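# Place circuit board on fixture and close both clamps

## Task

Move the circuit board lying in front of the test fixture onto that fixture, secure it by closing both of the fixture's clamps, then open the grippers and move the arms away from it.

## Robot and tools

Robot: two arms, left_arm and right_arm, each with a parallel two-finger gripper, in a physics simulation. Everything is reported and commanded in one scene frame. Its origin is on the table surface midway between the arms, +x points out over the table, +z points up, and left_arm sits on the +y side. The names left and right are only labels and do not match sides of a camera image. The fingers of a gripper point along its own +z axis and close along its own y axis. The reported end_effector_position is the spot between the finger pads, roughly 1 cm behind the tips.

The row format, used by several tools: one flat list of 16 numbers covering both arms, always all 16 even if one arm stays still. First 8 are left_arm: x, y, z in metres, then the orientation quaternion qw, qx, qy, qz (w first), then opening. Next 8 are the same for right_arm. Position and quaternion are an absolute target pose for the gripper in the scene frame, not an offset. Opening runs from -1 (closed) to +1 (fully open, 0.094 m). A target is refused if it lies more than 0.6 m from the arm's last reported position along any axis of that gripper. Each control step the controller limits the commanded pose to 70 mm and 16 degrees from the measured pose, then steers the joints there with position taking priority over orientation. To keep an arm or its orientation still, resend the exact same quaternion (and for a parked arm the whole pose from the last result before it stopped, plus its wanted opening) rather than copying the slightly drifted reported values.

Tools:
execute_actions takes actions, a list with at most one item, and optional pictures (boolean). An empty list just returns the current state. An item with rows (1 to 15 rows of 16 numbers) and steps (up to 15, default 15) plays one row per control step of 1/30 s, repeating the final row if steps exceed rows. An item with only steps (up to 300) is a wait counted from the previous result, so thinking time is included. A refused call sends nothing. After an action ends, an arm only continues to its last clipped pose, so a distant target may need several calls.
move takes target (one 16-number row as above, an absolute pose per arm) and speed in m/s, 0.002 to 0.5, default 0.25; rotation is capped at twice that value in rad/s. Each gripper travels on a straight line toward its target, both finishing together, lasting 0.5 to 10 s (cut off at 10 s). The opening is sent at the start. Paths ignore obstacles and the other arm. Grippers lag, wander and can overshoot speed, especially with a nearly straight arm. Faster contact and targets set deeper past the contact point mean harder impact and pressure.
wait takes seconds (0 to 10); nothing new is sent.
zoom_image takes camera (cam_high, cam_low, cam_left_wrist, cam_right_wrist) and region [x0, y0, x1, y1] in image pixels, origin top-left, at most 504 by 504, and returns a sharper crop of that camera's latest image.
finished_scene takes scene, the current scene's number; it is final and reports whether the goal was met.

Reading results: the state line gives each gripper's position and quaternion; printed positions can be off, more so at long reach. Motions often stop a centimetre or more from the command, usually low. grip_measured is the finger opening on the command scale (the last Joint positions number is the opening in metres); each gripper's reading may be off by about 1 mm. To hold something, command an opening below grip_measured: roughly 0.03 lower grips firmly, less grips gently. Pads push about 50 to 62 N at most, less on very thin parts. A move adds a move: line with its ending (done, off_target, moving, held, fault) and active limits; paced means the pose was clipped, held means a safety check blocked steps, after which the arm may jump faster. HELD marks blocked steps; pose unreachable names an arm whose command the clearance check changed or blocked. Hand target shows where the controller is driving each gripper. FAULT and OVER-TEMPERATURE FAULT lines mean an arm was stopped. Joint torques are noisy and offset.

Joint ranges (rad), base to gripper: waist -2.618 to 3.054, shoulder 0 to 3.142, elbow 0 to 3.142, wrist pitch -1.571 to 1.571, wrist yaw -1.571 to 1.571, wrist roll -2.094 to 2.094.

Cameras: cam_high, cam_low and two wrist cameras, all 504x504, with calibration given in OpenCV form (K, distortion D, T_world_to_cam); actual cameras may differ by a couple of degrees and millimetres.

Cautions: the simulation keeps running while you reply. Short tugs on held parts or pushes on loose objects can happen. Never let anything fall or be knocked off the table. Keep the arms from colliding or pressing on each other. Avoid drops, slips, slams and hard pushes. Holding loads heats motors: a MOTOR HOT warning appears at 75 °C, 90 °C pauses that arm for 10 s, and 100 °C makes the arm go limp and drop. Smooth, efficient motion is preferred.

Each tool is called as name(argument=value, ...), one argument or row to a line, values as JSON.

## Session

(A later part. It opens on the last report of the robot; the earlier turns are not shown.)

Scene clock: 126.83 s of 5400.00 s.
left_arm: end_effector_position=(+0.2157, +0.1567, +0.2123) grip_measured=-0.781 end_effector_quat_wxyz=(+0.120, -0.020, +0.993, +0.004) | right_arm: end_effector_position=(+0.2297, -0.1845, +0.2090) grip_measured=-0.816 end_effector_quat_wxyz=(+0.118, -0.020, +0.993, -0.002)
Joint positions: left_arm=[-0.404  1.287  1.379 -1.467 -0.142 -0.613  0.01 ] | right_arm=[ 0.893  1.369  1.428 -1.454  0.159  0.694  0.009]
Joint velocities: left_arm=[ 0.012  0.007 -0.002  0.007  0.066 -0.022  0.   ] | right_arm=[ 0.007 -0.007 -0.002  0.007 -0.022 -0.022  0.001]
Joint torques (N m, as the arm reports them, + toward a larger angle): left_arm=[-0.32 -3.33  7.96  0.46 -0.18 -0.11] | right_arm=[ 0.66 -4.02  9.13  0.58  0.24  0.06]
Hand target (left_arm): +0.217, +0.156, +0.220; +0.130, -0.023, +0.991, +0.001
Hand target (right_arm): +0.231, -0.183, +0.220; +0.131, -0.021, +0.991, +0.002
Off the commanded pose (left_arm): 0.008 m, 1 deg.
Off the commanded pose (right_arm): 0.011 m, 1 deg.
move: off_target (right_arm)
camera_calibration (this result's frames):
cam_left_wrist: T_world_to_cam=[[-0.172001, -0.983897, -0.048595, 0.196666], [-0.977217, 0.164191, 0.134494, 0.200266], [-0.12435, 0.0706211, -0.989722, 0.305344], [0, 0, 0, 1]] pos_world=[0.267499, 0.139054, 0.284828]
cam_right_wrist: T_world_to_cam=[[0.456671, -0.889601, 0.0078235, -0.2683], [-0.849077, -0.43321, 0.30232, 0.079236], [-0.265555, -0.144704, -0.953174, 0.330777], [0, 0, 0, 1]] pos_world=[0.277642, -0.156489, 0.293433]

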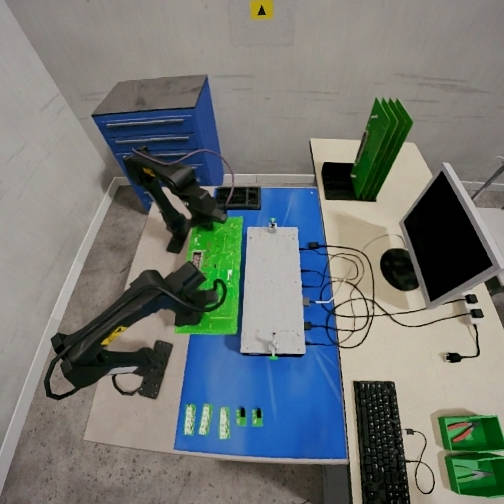

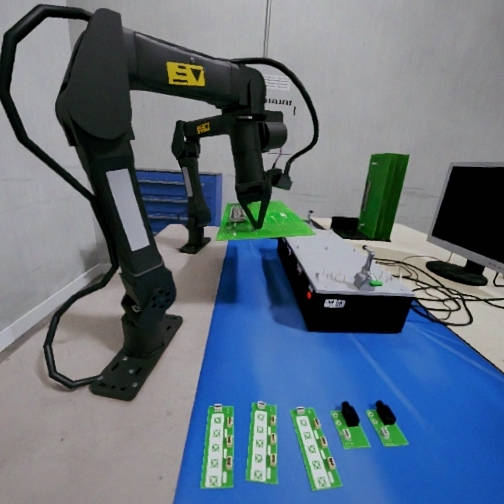

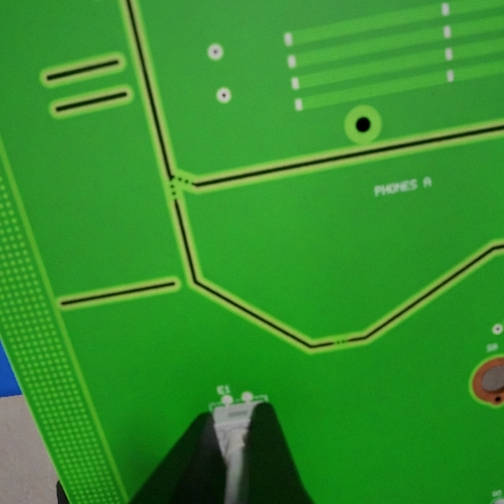

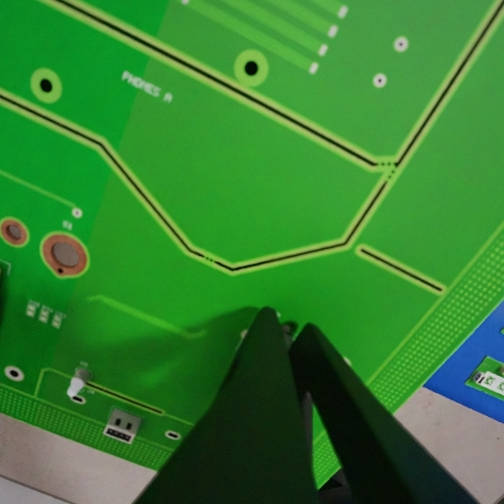

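move(
  target=[0.438,0.16,0.205,0.11,0.0,0.994,0,-0.9,0.428,-0.184,0.208,0.11,0.0,0.994,0,-0.92],
  speed=0.1,
)

move(
  target=[0.438,0.16,0.17,0.09,0.0,0.996,0,-0.9,0.428,-0.184,0.172,0.09,0.0,0.996,0,-0.92],
  speed=0.04,
)

Scene clock: 135.53 s of 5400.00 s.
left_arm: end_effector_position=(+0.4319, +0.1623, +0.2030) grip_measured=-0.781 end_effector_quat_wxyz=(+0.102, +0.002, +0.995, +0.001) | right_arm: end_effector_position=(+0.4261, -0.1871, +0.1975) grip_measured=-0.816 end_effector_quat_wxyz=(+0.103, +0.006, +0.995, -0.006)
Joint positions: left_arm=[-0.075  2.115  2.291 -1.549 -0.054 -0.248  0.01 ] | right_arm=[ 0.537  2.059  2.181 -1.507  0.091  0.395  0.009]
Joint velocities: left_arm=[-0.017 -0.002 -0.007  0.022 -0.051  0.007 -0.001] | right_arm=[ 0.007  0.002 -0.012 -0.007  0.051 -0.081 -0.   ]
Joint torques (N m, as the arm reports them, + toward a larger angle): left_arm=[ 0.73 -8.83  8.21  0.5  -0.03 -0.02] | right_arm=[-0.46 -9.72  9.1   0.58 -0.04 -0.14]
Hand target (left_arm): +0.438, +0.164, +0.205; +0.110, +0.000, +0.994, +0.001
Hand target (right_arm): +0.427, -0.187, +0.206; +0.107, +0.000, +0.994, -0.001
Off the commanded pose (left_arm): 0.007 m, 1 deg.
Off the commanded pose (right_arm): 0.011 m, 1 deg.
After step 90, 2.87 s passed at rest.
move: off_target (right_arm)
camera_calibration (this result's frames):
cam_left_wrist: T_world_to_cam=[[-0.217937, -0.975086, -0.0413612, 0.255885], [-0.963175, 0.20805, 0.17032, 0.391399], [-0.157472, 0.0769572, -0.98452, 0.334869], [0, 0, 0, 1]] pos_world=[0.485485, 0.142309, 0.273606]
cam_right_wrist: T_world_to_cam=[[0.40972, -0.912209, -0.00188416, -0.342539], [-0.86101, -0.387404, 0.329516, 0.256579], [-0.301317, -0.133387, -0.944148, 0.387147], [0, 0, 0, 1]] pos_world=[0.477916, -0.161428, 0.280332]

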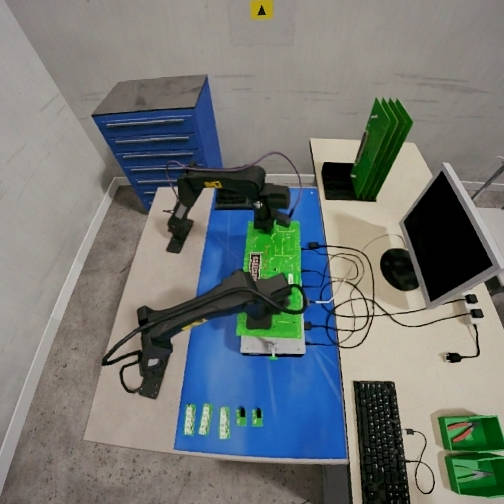

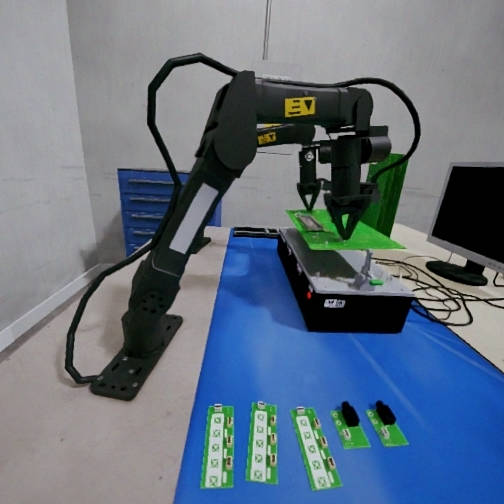

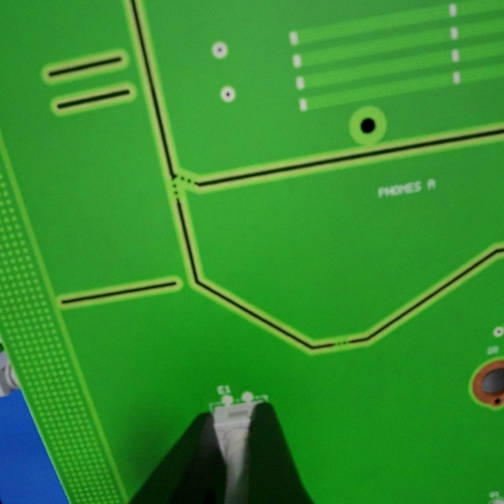

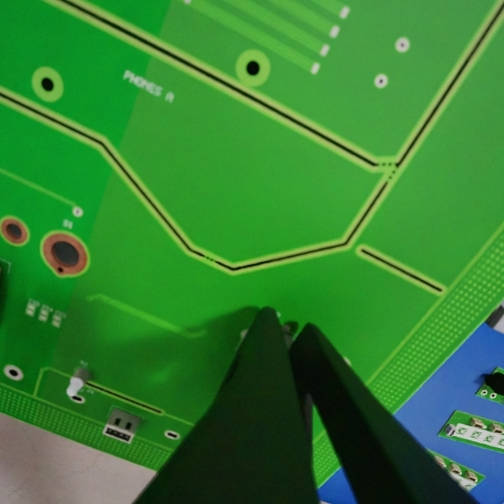

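Scene clock: 136.60 s of 5400.00 s.
left_arm: end_effector_position=(+0.4301, +0.1615, +0.1863) grip_measured=-0.781 end_effector_quat_wxyz=(+0.092, +0.003, +0.996, -0.000) | right_arm: end_effector_position=(+0.4253, -0.1875, +0.1787) grip_measured=-0.816 end_effector_quat_wxyz=(+0.090, +0.005, +0.996, -0.012)
Joint positions: left_arm=[-0.075  2.096  2.193 -1.489 -0.046 -0.248  0.01 ] | right_arm=[ 0.536  2.059  2.107 -1.462  0.09   0.393  0.009]
Joint velocities: left_arm=[ 0.007 -0.017 -0.002 -0.051 -0.051 -0.022 -0.   ] | right_arm=[-0.012 -0.017  0.002  0.037 -0.007  0.022  0.   ]
Joint torques (N m, as the arm reports them, + toward a larger angle): left_arm=[-0.02 -8.61  3.43  0.83  0.   -0.1 ] | right_arm=[ -0.35 -10.36   3.95   1.11  -0.17  -0.09]
Hand target (left_arm): +0.437, +0.160, +0.170; +0.089, +0.000, +0.996, +0.000
Hand target (right_arm): +0.428, -0.184, +0.172; +0.089, -0.000, +0.996, -0.001
Off the commanded pose (left_arm): 0.018 m, 0 deg.
Off the commanded pose (right_arm): 0.008 m, 1 deg.
move: off_target (left_arm)
camera_calibration (this result's frames):
cam_left_wrist: T_world_to_cam=[[-0.220005, -0.974873, -0.0349252, 0.253621], [-0.959388, 0.209753, 0.188623, 0.387361], [-0.176558, 0.0750048, -0.981428, 0.326173], [0, 0, 0, 1]] pos_world=[0.485015, 0.141533, 0.255908]
cam_right_wrist: T_world_to_cam=[[0.411131, -0.91157, -0.00321539, -0.342816], [-0.851449, -0.385271, 0.35581, 0.253572], [-0.325585, -0.143547, -0.934553, 0.37583], [0, 0, 0, 1]] pos_world=[0.47921, -0.160858, 0.259907]

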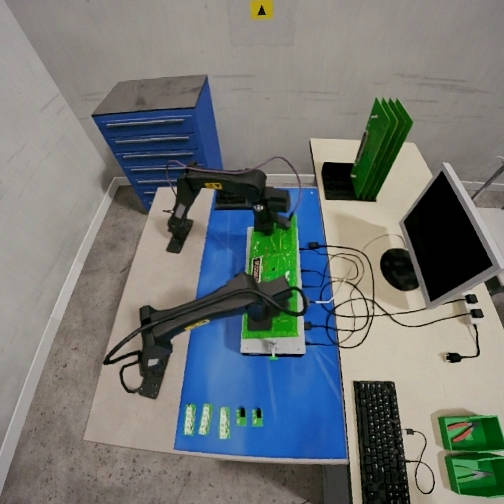

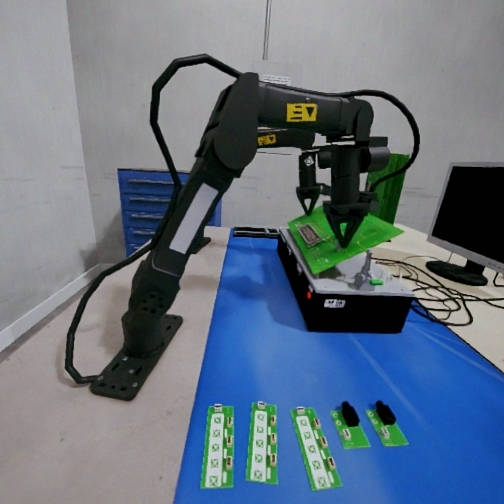

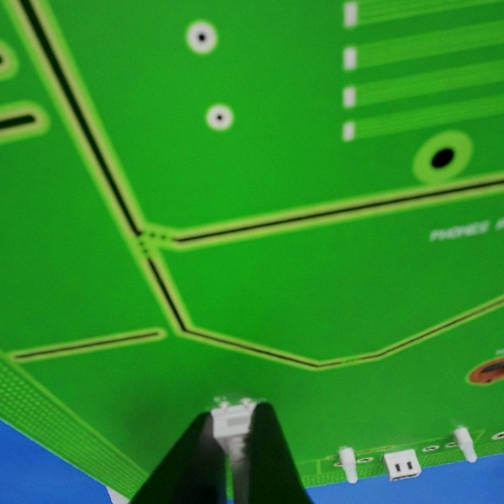

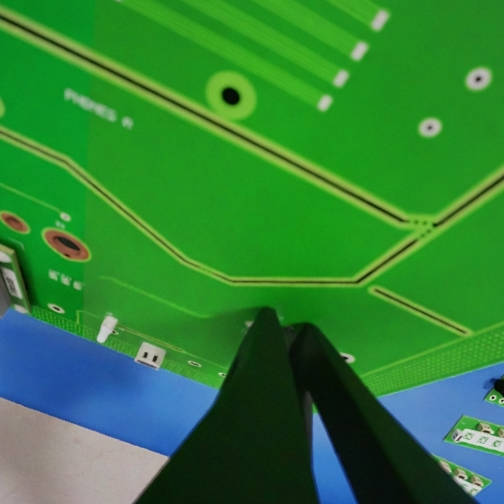

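move(
  target=[0.44,0.158,0.15,0.08,0.0,0.996,0,-0.9,0.43,-0.186,0.15,0.08,0.0,0.996,0,-0.92],
  speed=0.015,
)

Scene clock: 144.50 s of 5400.00 s.
left_arm: end_effector_position=(+0.4299, +0.1615, +0.1852) grip_measured=-0.781 end_effector_quat_wxyz=(+0.101, +0.003, +0.995, -0.002) | right_arm: end_effector_position=(+0.4251, -0.1878, +0.1775) grip_measured=-0.816 end_effector_quat_wxyz=(+0.100, +0.003, +0.995, -0.003)
Joint positions: left_arm=[-0.075  2.068  2.143 -1.449 -0.046 -0.248  0.01 ] | right_arm=[ 0.532  2.025  2.047 -1.41   0.081  0.386  0.009]
Joint velocities: left_arm=[ 0.002 -0.007 -0.007 -0.037  0.051 -0.022 -0.   ] | right_arm=[ 0.002 -0.002  0.012 -0.037 -0.125 -0.037  0.   ]
Joint torques (N m, as the arm reports them, + toward a larger angle): left_arm=[ 0.14 -6.24  2.04  0.97  0.04 -0.14] | right_arm=[-0.83 -7.6   2.18  1.27 -0.15 -0.11]
Hand target (left_arm): +0.437, +0.159, +0.151; +0.079, +0.000, +0.997, +0.000
Hand target (right_arm): +0.428, -0.187, +0.150; +0.079, +0.000, +0.997, -0.001
Off the commanded pose (left_arm): 0.037 m, 2 deg.
Off the commanded pose (right_arm): 0.028 m, 2 deg.
After step 90, 2.17 s passed at rest.
move: off_target (left_arm, right_arm)
camera_calibration (this result's frames):
cam_left_wrist: T_world_to_cam=[[-0.219418, -0.975028, -0.0342918, 0.253244], [-0.962442, 0.210558, 0.171378, 0.391761], [-0.159878, 0.0706071, -0.984608, 0.319177], [0, 0, 0, 1]] pos_world=[0.483643, 0.141895, 0.255809]
cam_right_wrist: T_world_to_cam=[[0.414931, -0.9098, -0.00978293, -0.34315], [-0.856734, -0.394304, 0.332462, 0.258439], [-0.306332, -0.129567, -0.943066, 0.370546], [0, 0, 0, 1]] pos_world=[0.477307, -0.162283, 0.260171]

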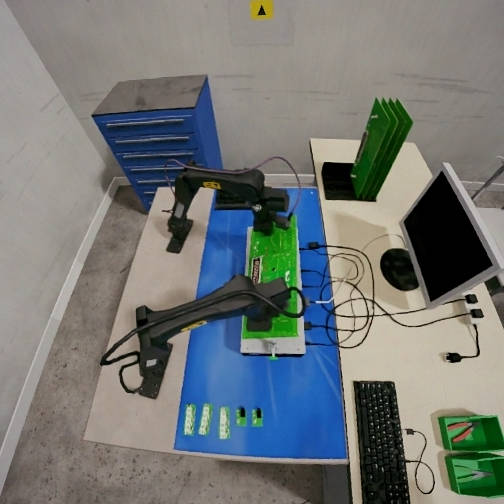

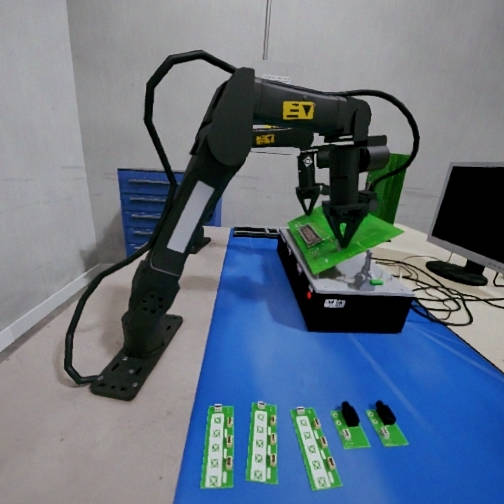

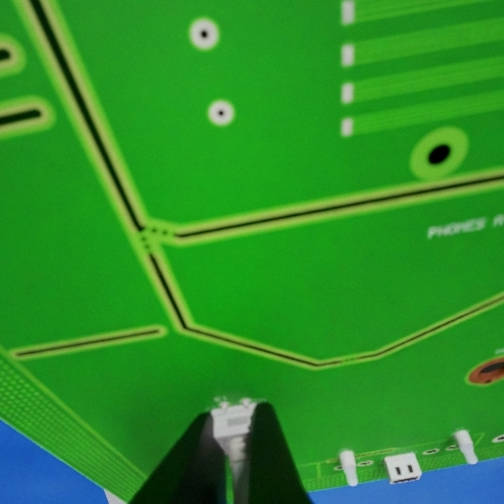

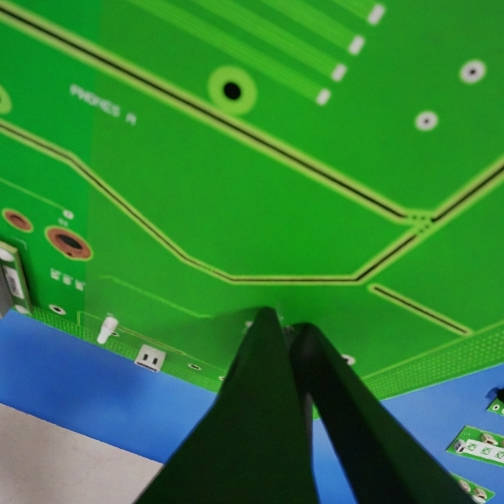

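move(
  target=[0.43,0.16,0.215,0.11,0.0,0.994,0,-0.9,0.425,-0.186,0.215,0.11,0.0,0.994,0,-0.92],
  speed=0.04,
)

zoom_image(
  camera="cam_low",
  region=[260,170,440,320],
)

zoom_image(
  camera="cam_high",
  region=[220,190,340,370],
)

Scene clock: 154.40 s of 5400.00 s.
left_arm: end_effector_position=(+0.4267, +0.1615, +0.2093) grip_measured=-0.781 end_effector_quat_wxyz=(+0.105, +0.003, +0.994, -0.003) | right_arm: end_effector_position=(+0.4226, -0.1880, +0.2049) grip_measured=-0.816 end_effector_quat_wxyz=(+0.097, +0.003, +0.995, -0.002)
Joint positions: left_arm=[-0.078  2.092  2.28  -1.554 -0.048 -0.249  0.01 ] | right_arm=[ 0.532  2.067  2.226 -1.552  0.077  0.386  0.009]
Joint velocities: left_arm=[-0.002  0.002  0.002 -0.022 -0.022  0.037 -0.001] | right_arm=[ 0.007  0.017 -0.017 -0.022 -0.037 -0.007 -0.   ]
Joint torques (N m, as the arm reports them, + toward a larger angle): left_arm=[-0.63 -8.94  7.73  0.48 -0.15 -0.12] | right_arm=[ 0.21 -9.85  9.17  0.7   0.1  -0.01]
Hand target (left_arm): +0.430, +0.160, +0.215; +0.116, +0.000, +0.993, -0.002
Hand target (right_arm): +0.425, -0.186, +0.215; +0.110, +0.000, +0.994, +0.000
Off the commanded pose (left_arm): 0.007 m, 1 deg.
Off the commanded pose (right_arm): 0.011 m, 2 deg.
joint sent to its limit (left arm) — the command would take joint 4 (wrist pitch) past its lower limit, so that joint was sent only as far as its limit.
joint sent to its limit (right arm) — the command would take joint 4 (wrist pitch) past its lower limit, so that joint was sent only as far as its limit.
After step 90, 5.53 s passed at rest.
move: off_target (right_arm)
camera_calibration (this result's frames):
cam_left_wrist: T_world_to_cam=[[-0.220713, -0.974698, -0.0353351, 0.254022], [-0.96346, 0.212245, 0.163395, 0.3864], [-0.151761, 0.0701074, -0.985928, 0.339308], [0, 0, 0, 1]] pos_world=[0.47984, 0.141796, 0.280373]
cam_right_wrist: T_world_to_cam=[[0.41561, -0.909428, -0.0144582, -0.341228], [-0.854543, -0.395873, 0.336216, 0.2451], [-0.311488, -0.12738, -0.941674, 0.397913], [0, 0, 0, 1]] pos_world=[0.475211, -0.162608, 0.287364]

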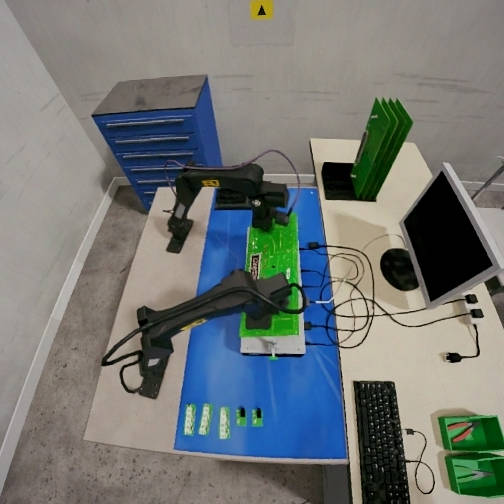

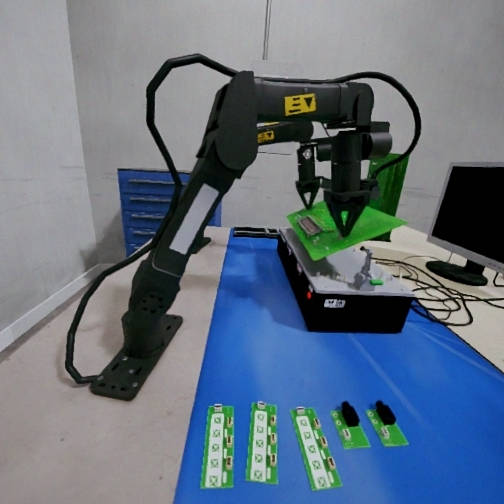

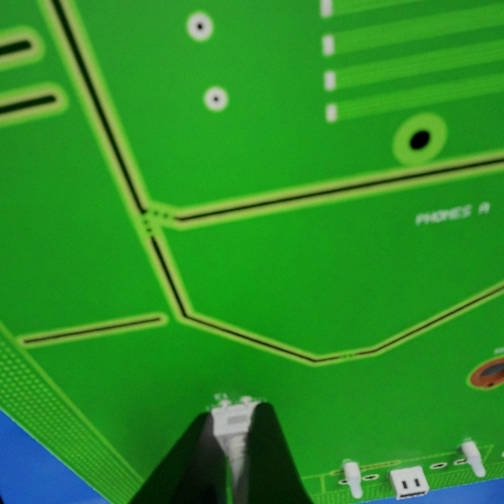

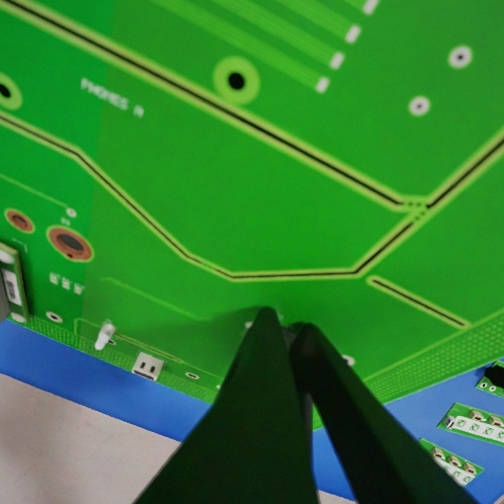

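Region (260, 170, 440, 320) of cam_low's 504x504 image, scaled by 2.800, with more detail than that image has.

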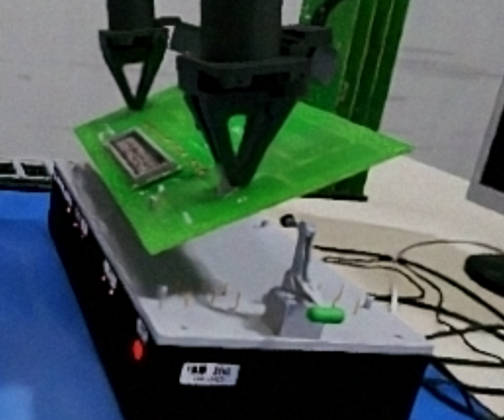

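Region (220, 190, 340, 370) of cam_high's 504x504 image, scaled by 2.800, with more detail than that image has.

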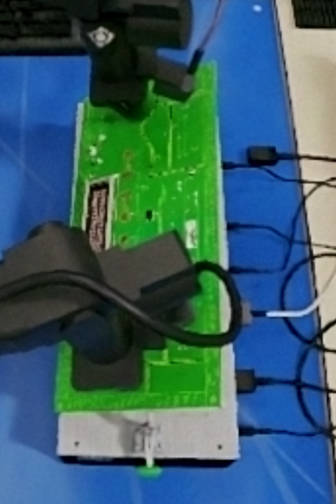

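move(
  target=[0.23,0.158,0.215,0.12,0.0,0.993,0,-0.9,0.22,-0.186,0.215,0.12,0.0,0.993,0,-0.92],
  speed=0.08,
)

move(
  target=[0.23,0.158,0.08,0.06,0.0,0.998,0,-0.9,0.22,-0.186,0.08,0.06,0.0,0.998,0,-0.92],
  speed=0.06,
)

Scene clock: 168.77 s of 5400.00 s.
left_arm: end_effector_position=(+0.2295, +0.1561, +0.2106) grip_measured=-0.781 end_effector_quat_wxyz=(+0.104, +0.003, +0.995, +0.007) | right_arm: end_effector_position=(+0.2234, -0.1847, +0.2141) grip_measured=-0.816 end_effector_quat_wxyz=(+0.113, +0.004, +0.994, -0.010)
Joint positions: left_arm=[-0.357  1.355  1.428 -1.472 -0.118 -0.523  0.01 ] | right_arm=[ 0.919  1.379  1.459 -1.502  0.172  0.769  0.009]
Joint velocities: left_arm=[-0.012 -0.002 -0.007 -0.007 -0.037  0.007 -0.001] | right_arm=[-0.002  0.002  0.007  0.007  0.022 -0.022  0.   ]
Joint torques (N m, as the arm reports them, + toward a larger angle): left_arm=[-0.88 -5.32  5.76  0.62 -0.13 -0.1 ] | right_arm=[ 0.86 -5.99  5.31  0.86  0.12  0.05]
Hand target (left_arm): +0.230, +0.154, +0.215; +0.120, -0.000, +0.993, -0.001
Hand target (right_arm): +0.221, -0.183, +0.217; +0.123, -0.000, +0.992, +0.001
Off the commanded pose (left_arm): 0.005 m, 2 deg.
Off the commanded pose (right_arm): 0.004 m, 1 deg.
After step 90, 8.43 s passed at rest.
move: done
camera_calibration (this result's frames):
cam_left_wrist: T_world_to_cam=[[-0.218506, -0.974326, -0.0542603, 0.208776], [-0.963518, 0.206607, 0.170135, 0.196811], [-0.154556, 0.0894562, -0.983926, 0.308221], [0, 0, 0, 1]] pos_world=[0.282887, 0.135181, 0.28111]
cam_right_wrist: T_world_to_cam=[[0.412704, -0.910775, 0.0128288, -0.260843], [-0.86632, -0.388132, 0.314393, 0.0818427], [-0.281362, -0.140865, -0.949206, 0.337307], [0, 0, 0, 1]] pos_world=[0.273458, -0.158289, 0.29779]

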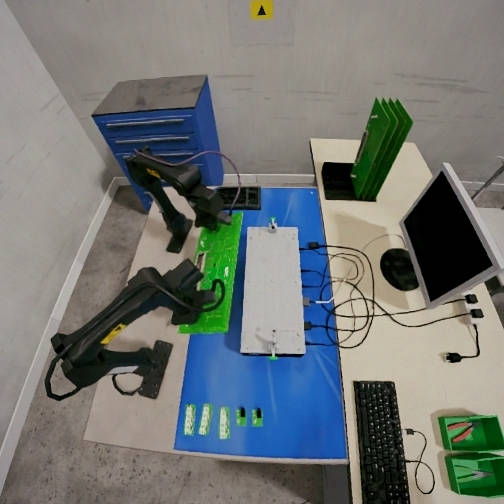

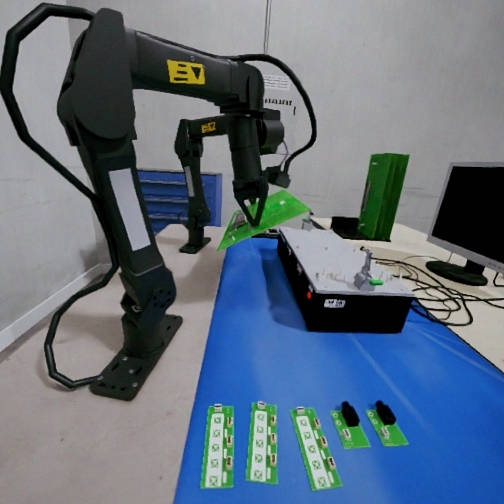

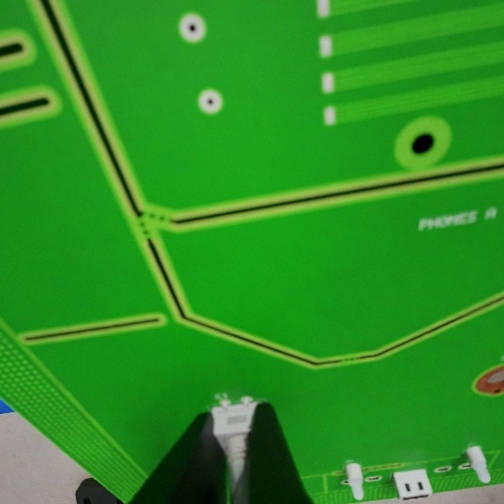

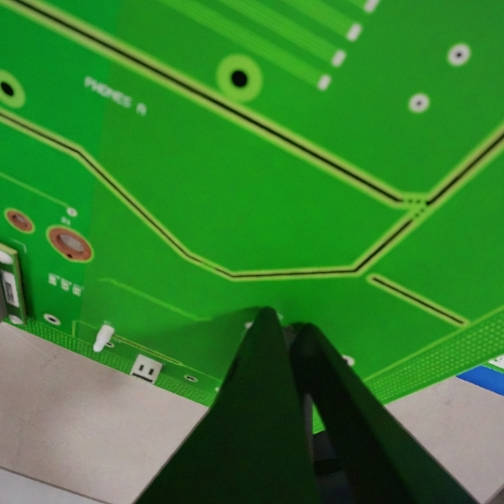

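Scene clock: 171.37 s of 5400.00 s.
left_arm: end_effector_position=(+0.2247, +0.1564, +0.0844) grip_measured=-0.781 end_effector_quat_wxyz=(+0.058, +0.003, +0.998, -0.005) | right_arm: end_effector_position=(+0.2195, -0.1858, +0.0858) grip_measured=-0.816 end_effector_quat_wxyz=(+0.067, +0.003, +0.998, +0.001)
Joint positions: left_arm=[-0.312  1.37   0.946 -1.04  -0.045 -0.487  0.01 ] | right_arm=[ 0.866  1.379  0.958 -1.046  0.087  0.721  0.009]
Joint velocities: left_arm=[ 0.002 -0.002  0.012  0.037  0.007 -0.037 -0.001] | right_arm=[-0.012 -0.017 -0.012 -0.037 -0.022 -0.051  0.   ]
Joint torques (N m, as the arm reports them, + toward a larger angle): left_arm=[ 1.01 -2.86  5.88  0.55 -0.15  0.03] | right_arm=[-0.69 -3.31  5.52  0.75 -0.03 -0.12]
Hand target (left_arm): +0.228, +0.159, +0.080; +0.060, +0.000, +0.998, -0.001
Hand target (right_arm): +0.219, -0.187, +0.080; +0.059, -0.000, +0.998, -0.001
Off the commanded pose (left_arm): 0.007 m, 1 deg.
Off the commanded pose (right_arm): 0.006 m, 1 deg.
move: done
camera_calibration (this result's frames):
cam_left_wrist: T_world_to_cam=[[-0.222009, -0.975002, -0.00910806, 0.198224], [-0.943947, 0.212579, 0.252538, 0.20133], [-0.244289, 0.0646632, -0.967544, 0.205912], [0, 0, 0, 1]] pos_world=[0.284355, 0.137155, 0.150191]
cam_right_wrist: T_world_to_cam=[[0.414708, -0.908863, -0.0445515, -0.253732], [-0.833018, -0.398892, 0.383362, 0.103179], [-0.366195, -0.121871, -0.922523, 0.234191], [0, 0, 0, 1]] pos_world=[0.276934, -0.160909, 0.165188]

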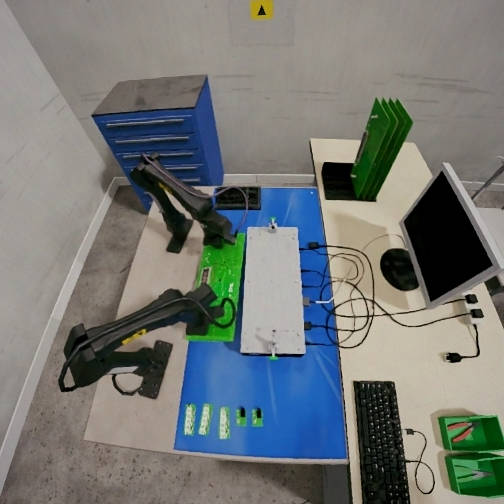

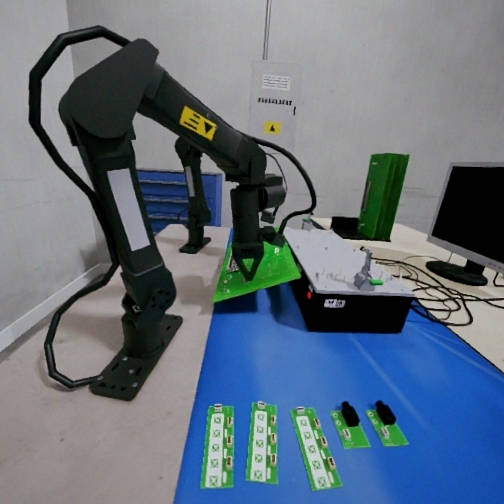

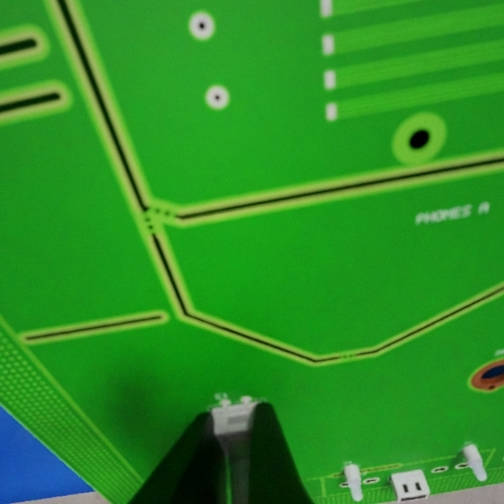

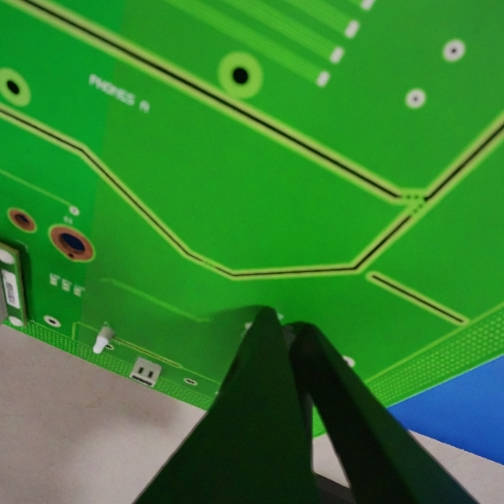

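move(
  target=[0.21,0.158,0.02,0.04,0.0,0.999,0,-0.82,0.2,-0.186,0.02,0.04,0.0,0.999,0,-0.85],
  speed=0.03,
)

move(
  target=[0.21,0.158,0.008,0.04,0.0,0.999,0,-0.4,0.2,-0.186,0.008,0.04,0.0,0.999,0,-0.4],
  speed=0.03,
)

Scene clock: 179.33 s of 5400.00 s.
left_arm: end_effector_position=(+0.2102, +0.1577, +0.0262) grip_measured=-0.781 end_effector_quat_wxyz=(+0.042, +0.003, +0.999, -0.006) | right_arm: end_effector_position=(+0.2056, -0.1850, +0.0264) grip_measured=-0.816 end_effector_quat_wxyz=(+0.049, +0.004, +0.999, +0.005)
Joint positions: left_arm=[-0.327  1.417  0.745 -0.818 -0.031 -0.501  0.01 ] | right_arm=[ 0.886  1.437  0.761 -0.815  0.059  0.746  0.009]
Joint velocities: left_arm=[ 0.002  0.012  0.002 -0.037 -0.066 -0.037 -0.   ] | right_arm=[-0.032  0.002  0.002  0.066 -0.037  0.007 -0.001]
Joint torques (N m, as the arm reports them, + toward a larger angle): left_arm=[-0.62 -2.84  5.19  0.42 -0.07 -0.11] | right_arm=[ 0.57 -3.54  4.73  0.64  0.    0.03]
Hand target (left_arm): +0.209, +0.158, +0.020; +0.040, +0.000, +0.999, -0.000
Hand target (right_arm): +0.199, -0.187, +0.020; +0.040, -0.000, +0.999, -0.000
Off the commanded pose (left_arm): 0.006 m, 1 deg.
Off the commanded pose (right_arm): 0.009 m, 1 deg.
After step 90, 2.40 s passed at rest.
move: done
camera_calibration (this result's frames):
cam_left_wrist: T_world_to_cam=[[-0.223868, -0.974617, -0.00195157, 0.195877], [-0.935441, 0.214307, 0.281108, 0.199217], [-0.273555, 0.0647568, -0.959674, 0.151934], [0, 0, 0, 1]] pos_world=[0.271768, 0.138373, 0.090188]
cam_right_wrist: T_world_to_cam=[[0.411037, -0.909135, -0.0672398, -0.248525], [-0.81949, -0.400803, 0.409626, 0.110859], [-0.399356, -0.113269, -0.909772, 0.182466], [0, 0, 0, 1]] pos_world=[0.26587, -0.160843, 0.103881]

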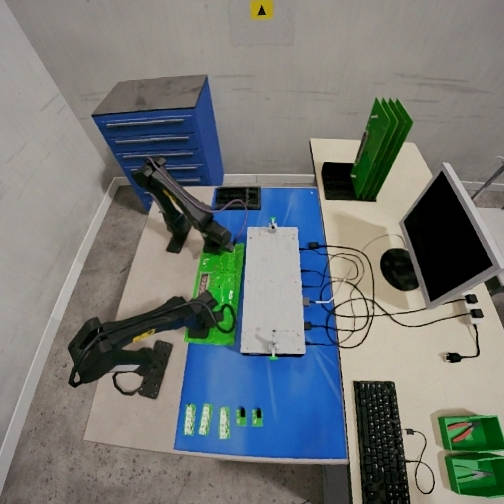

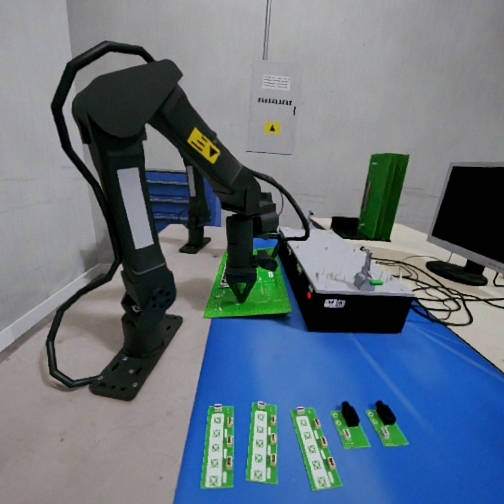

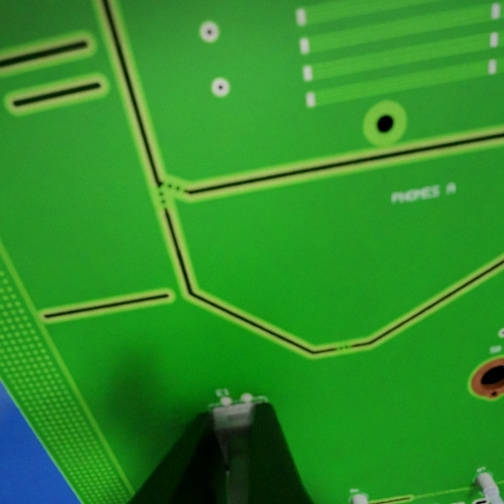

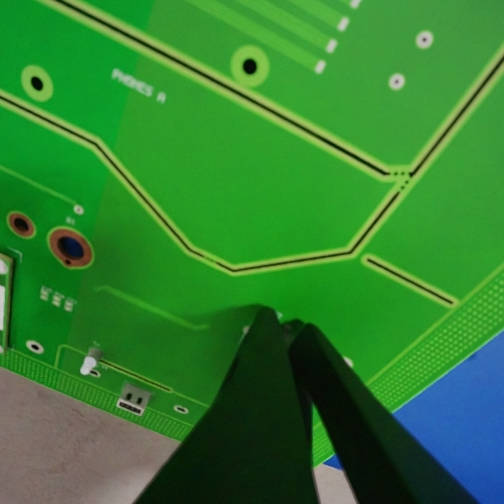

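Scene clock: 180.40 s of 5400.00 s.
left_arm: end_effector_position=(+0.2143, +0.1553, +0.0158) grip_measured=-0.402 end_effector_quat_wxyz=(+0.049, +0.001, +0.999, -0.010) | right_arm: end_effector_position=(+0.2065, -0.1842, +0.0155) grip_measured=-0.402 end_effector_quat_wxyz=(+0.050, +0.004, +0.999, +0.006)
Joint positions: left_arm=[-0.327  1.442  0.718 -0.75  -0.031 -0.505  0.028] | right_arm=[ 0.886  1.461  0.733 -0.76   0.059  0.747  0.028]
Joint velocities: left_arm=[ 0.017 -0.007 -0.012  0.007  0.037  0.007 -0.   ] | right_arm=[ 0.022 -0.002 -0.007 -0.037 -0.022  0.037 -0.002]
Joint torques (N m, as the arm reports them, + toward a larger angle): left_arm=[-0.6  -2.41  4.76  0.36 -0.14 -0.08] | right_arm=[ 0.5  -3.39  4.54  0.74  0.    0.03]
Hand target (left_arm): +0.210, +0.158, +0.009; +0.040, +0.000, +0.999, -0.000
Hand target (right_arm): +0.200, -0.186, +0.008; +0.040, +0.000, +0.999, -0.000
Off the commanded pose (left_arm): 0.009 m, 2 deg.
Off the commanded pose (right_arm): 0.010 m, 1 deg.
move: done
camera_calibration (this result's frames):
cam_left_wrist: T_world_to_cam=[[-0.220207, -0.975448, 0.00327663, 0.193723], [-0.940009, 0.213101, 0.266405, 0.207918], [-0.260563, 0.0555841, -0.963856, 0.141888], [0, 0, 0, 1]] pos_world=[0.275074, 0.136772, 0.0807341]
cam_right_wrist: T_world_to_cam=[[0.410806, -0.909185, -0.0679853, -0.248856], [-0.820331, -0.401138, 0.40761, 0.116454], [-0.397864, -0.111678, -0.910622, 0.172982], [0, 0, 0, 1]] pos_world=[0.266585, -0.160223, 0.0931345]

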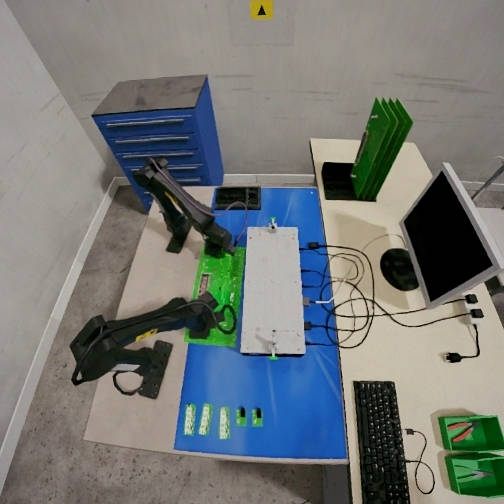

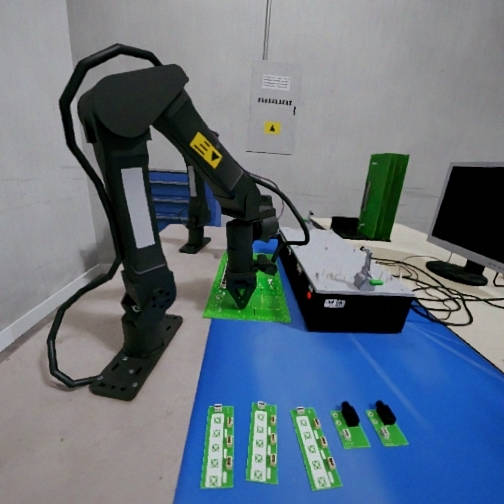

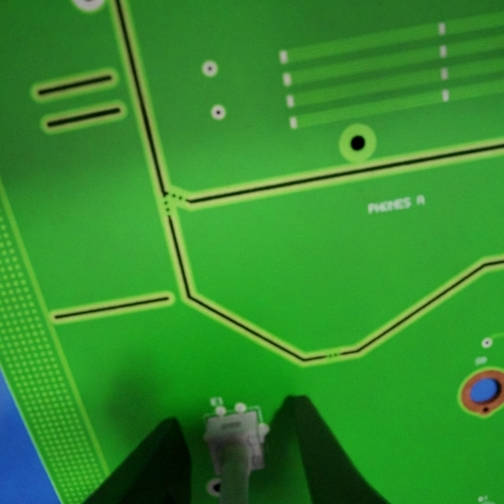

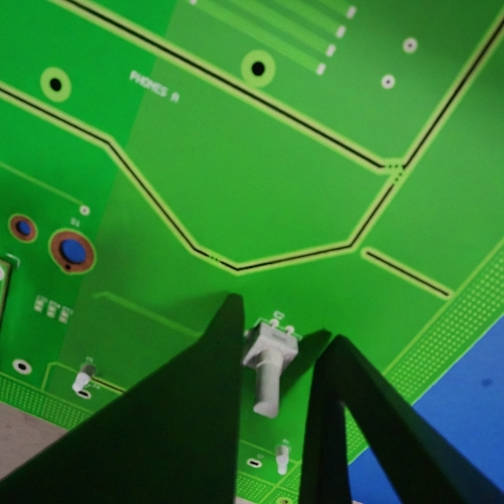

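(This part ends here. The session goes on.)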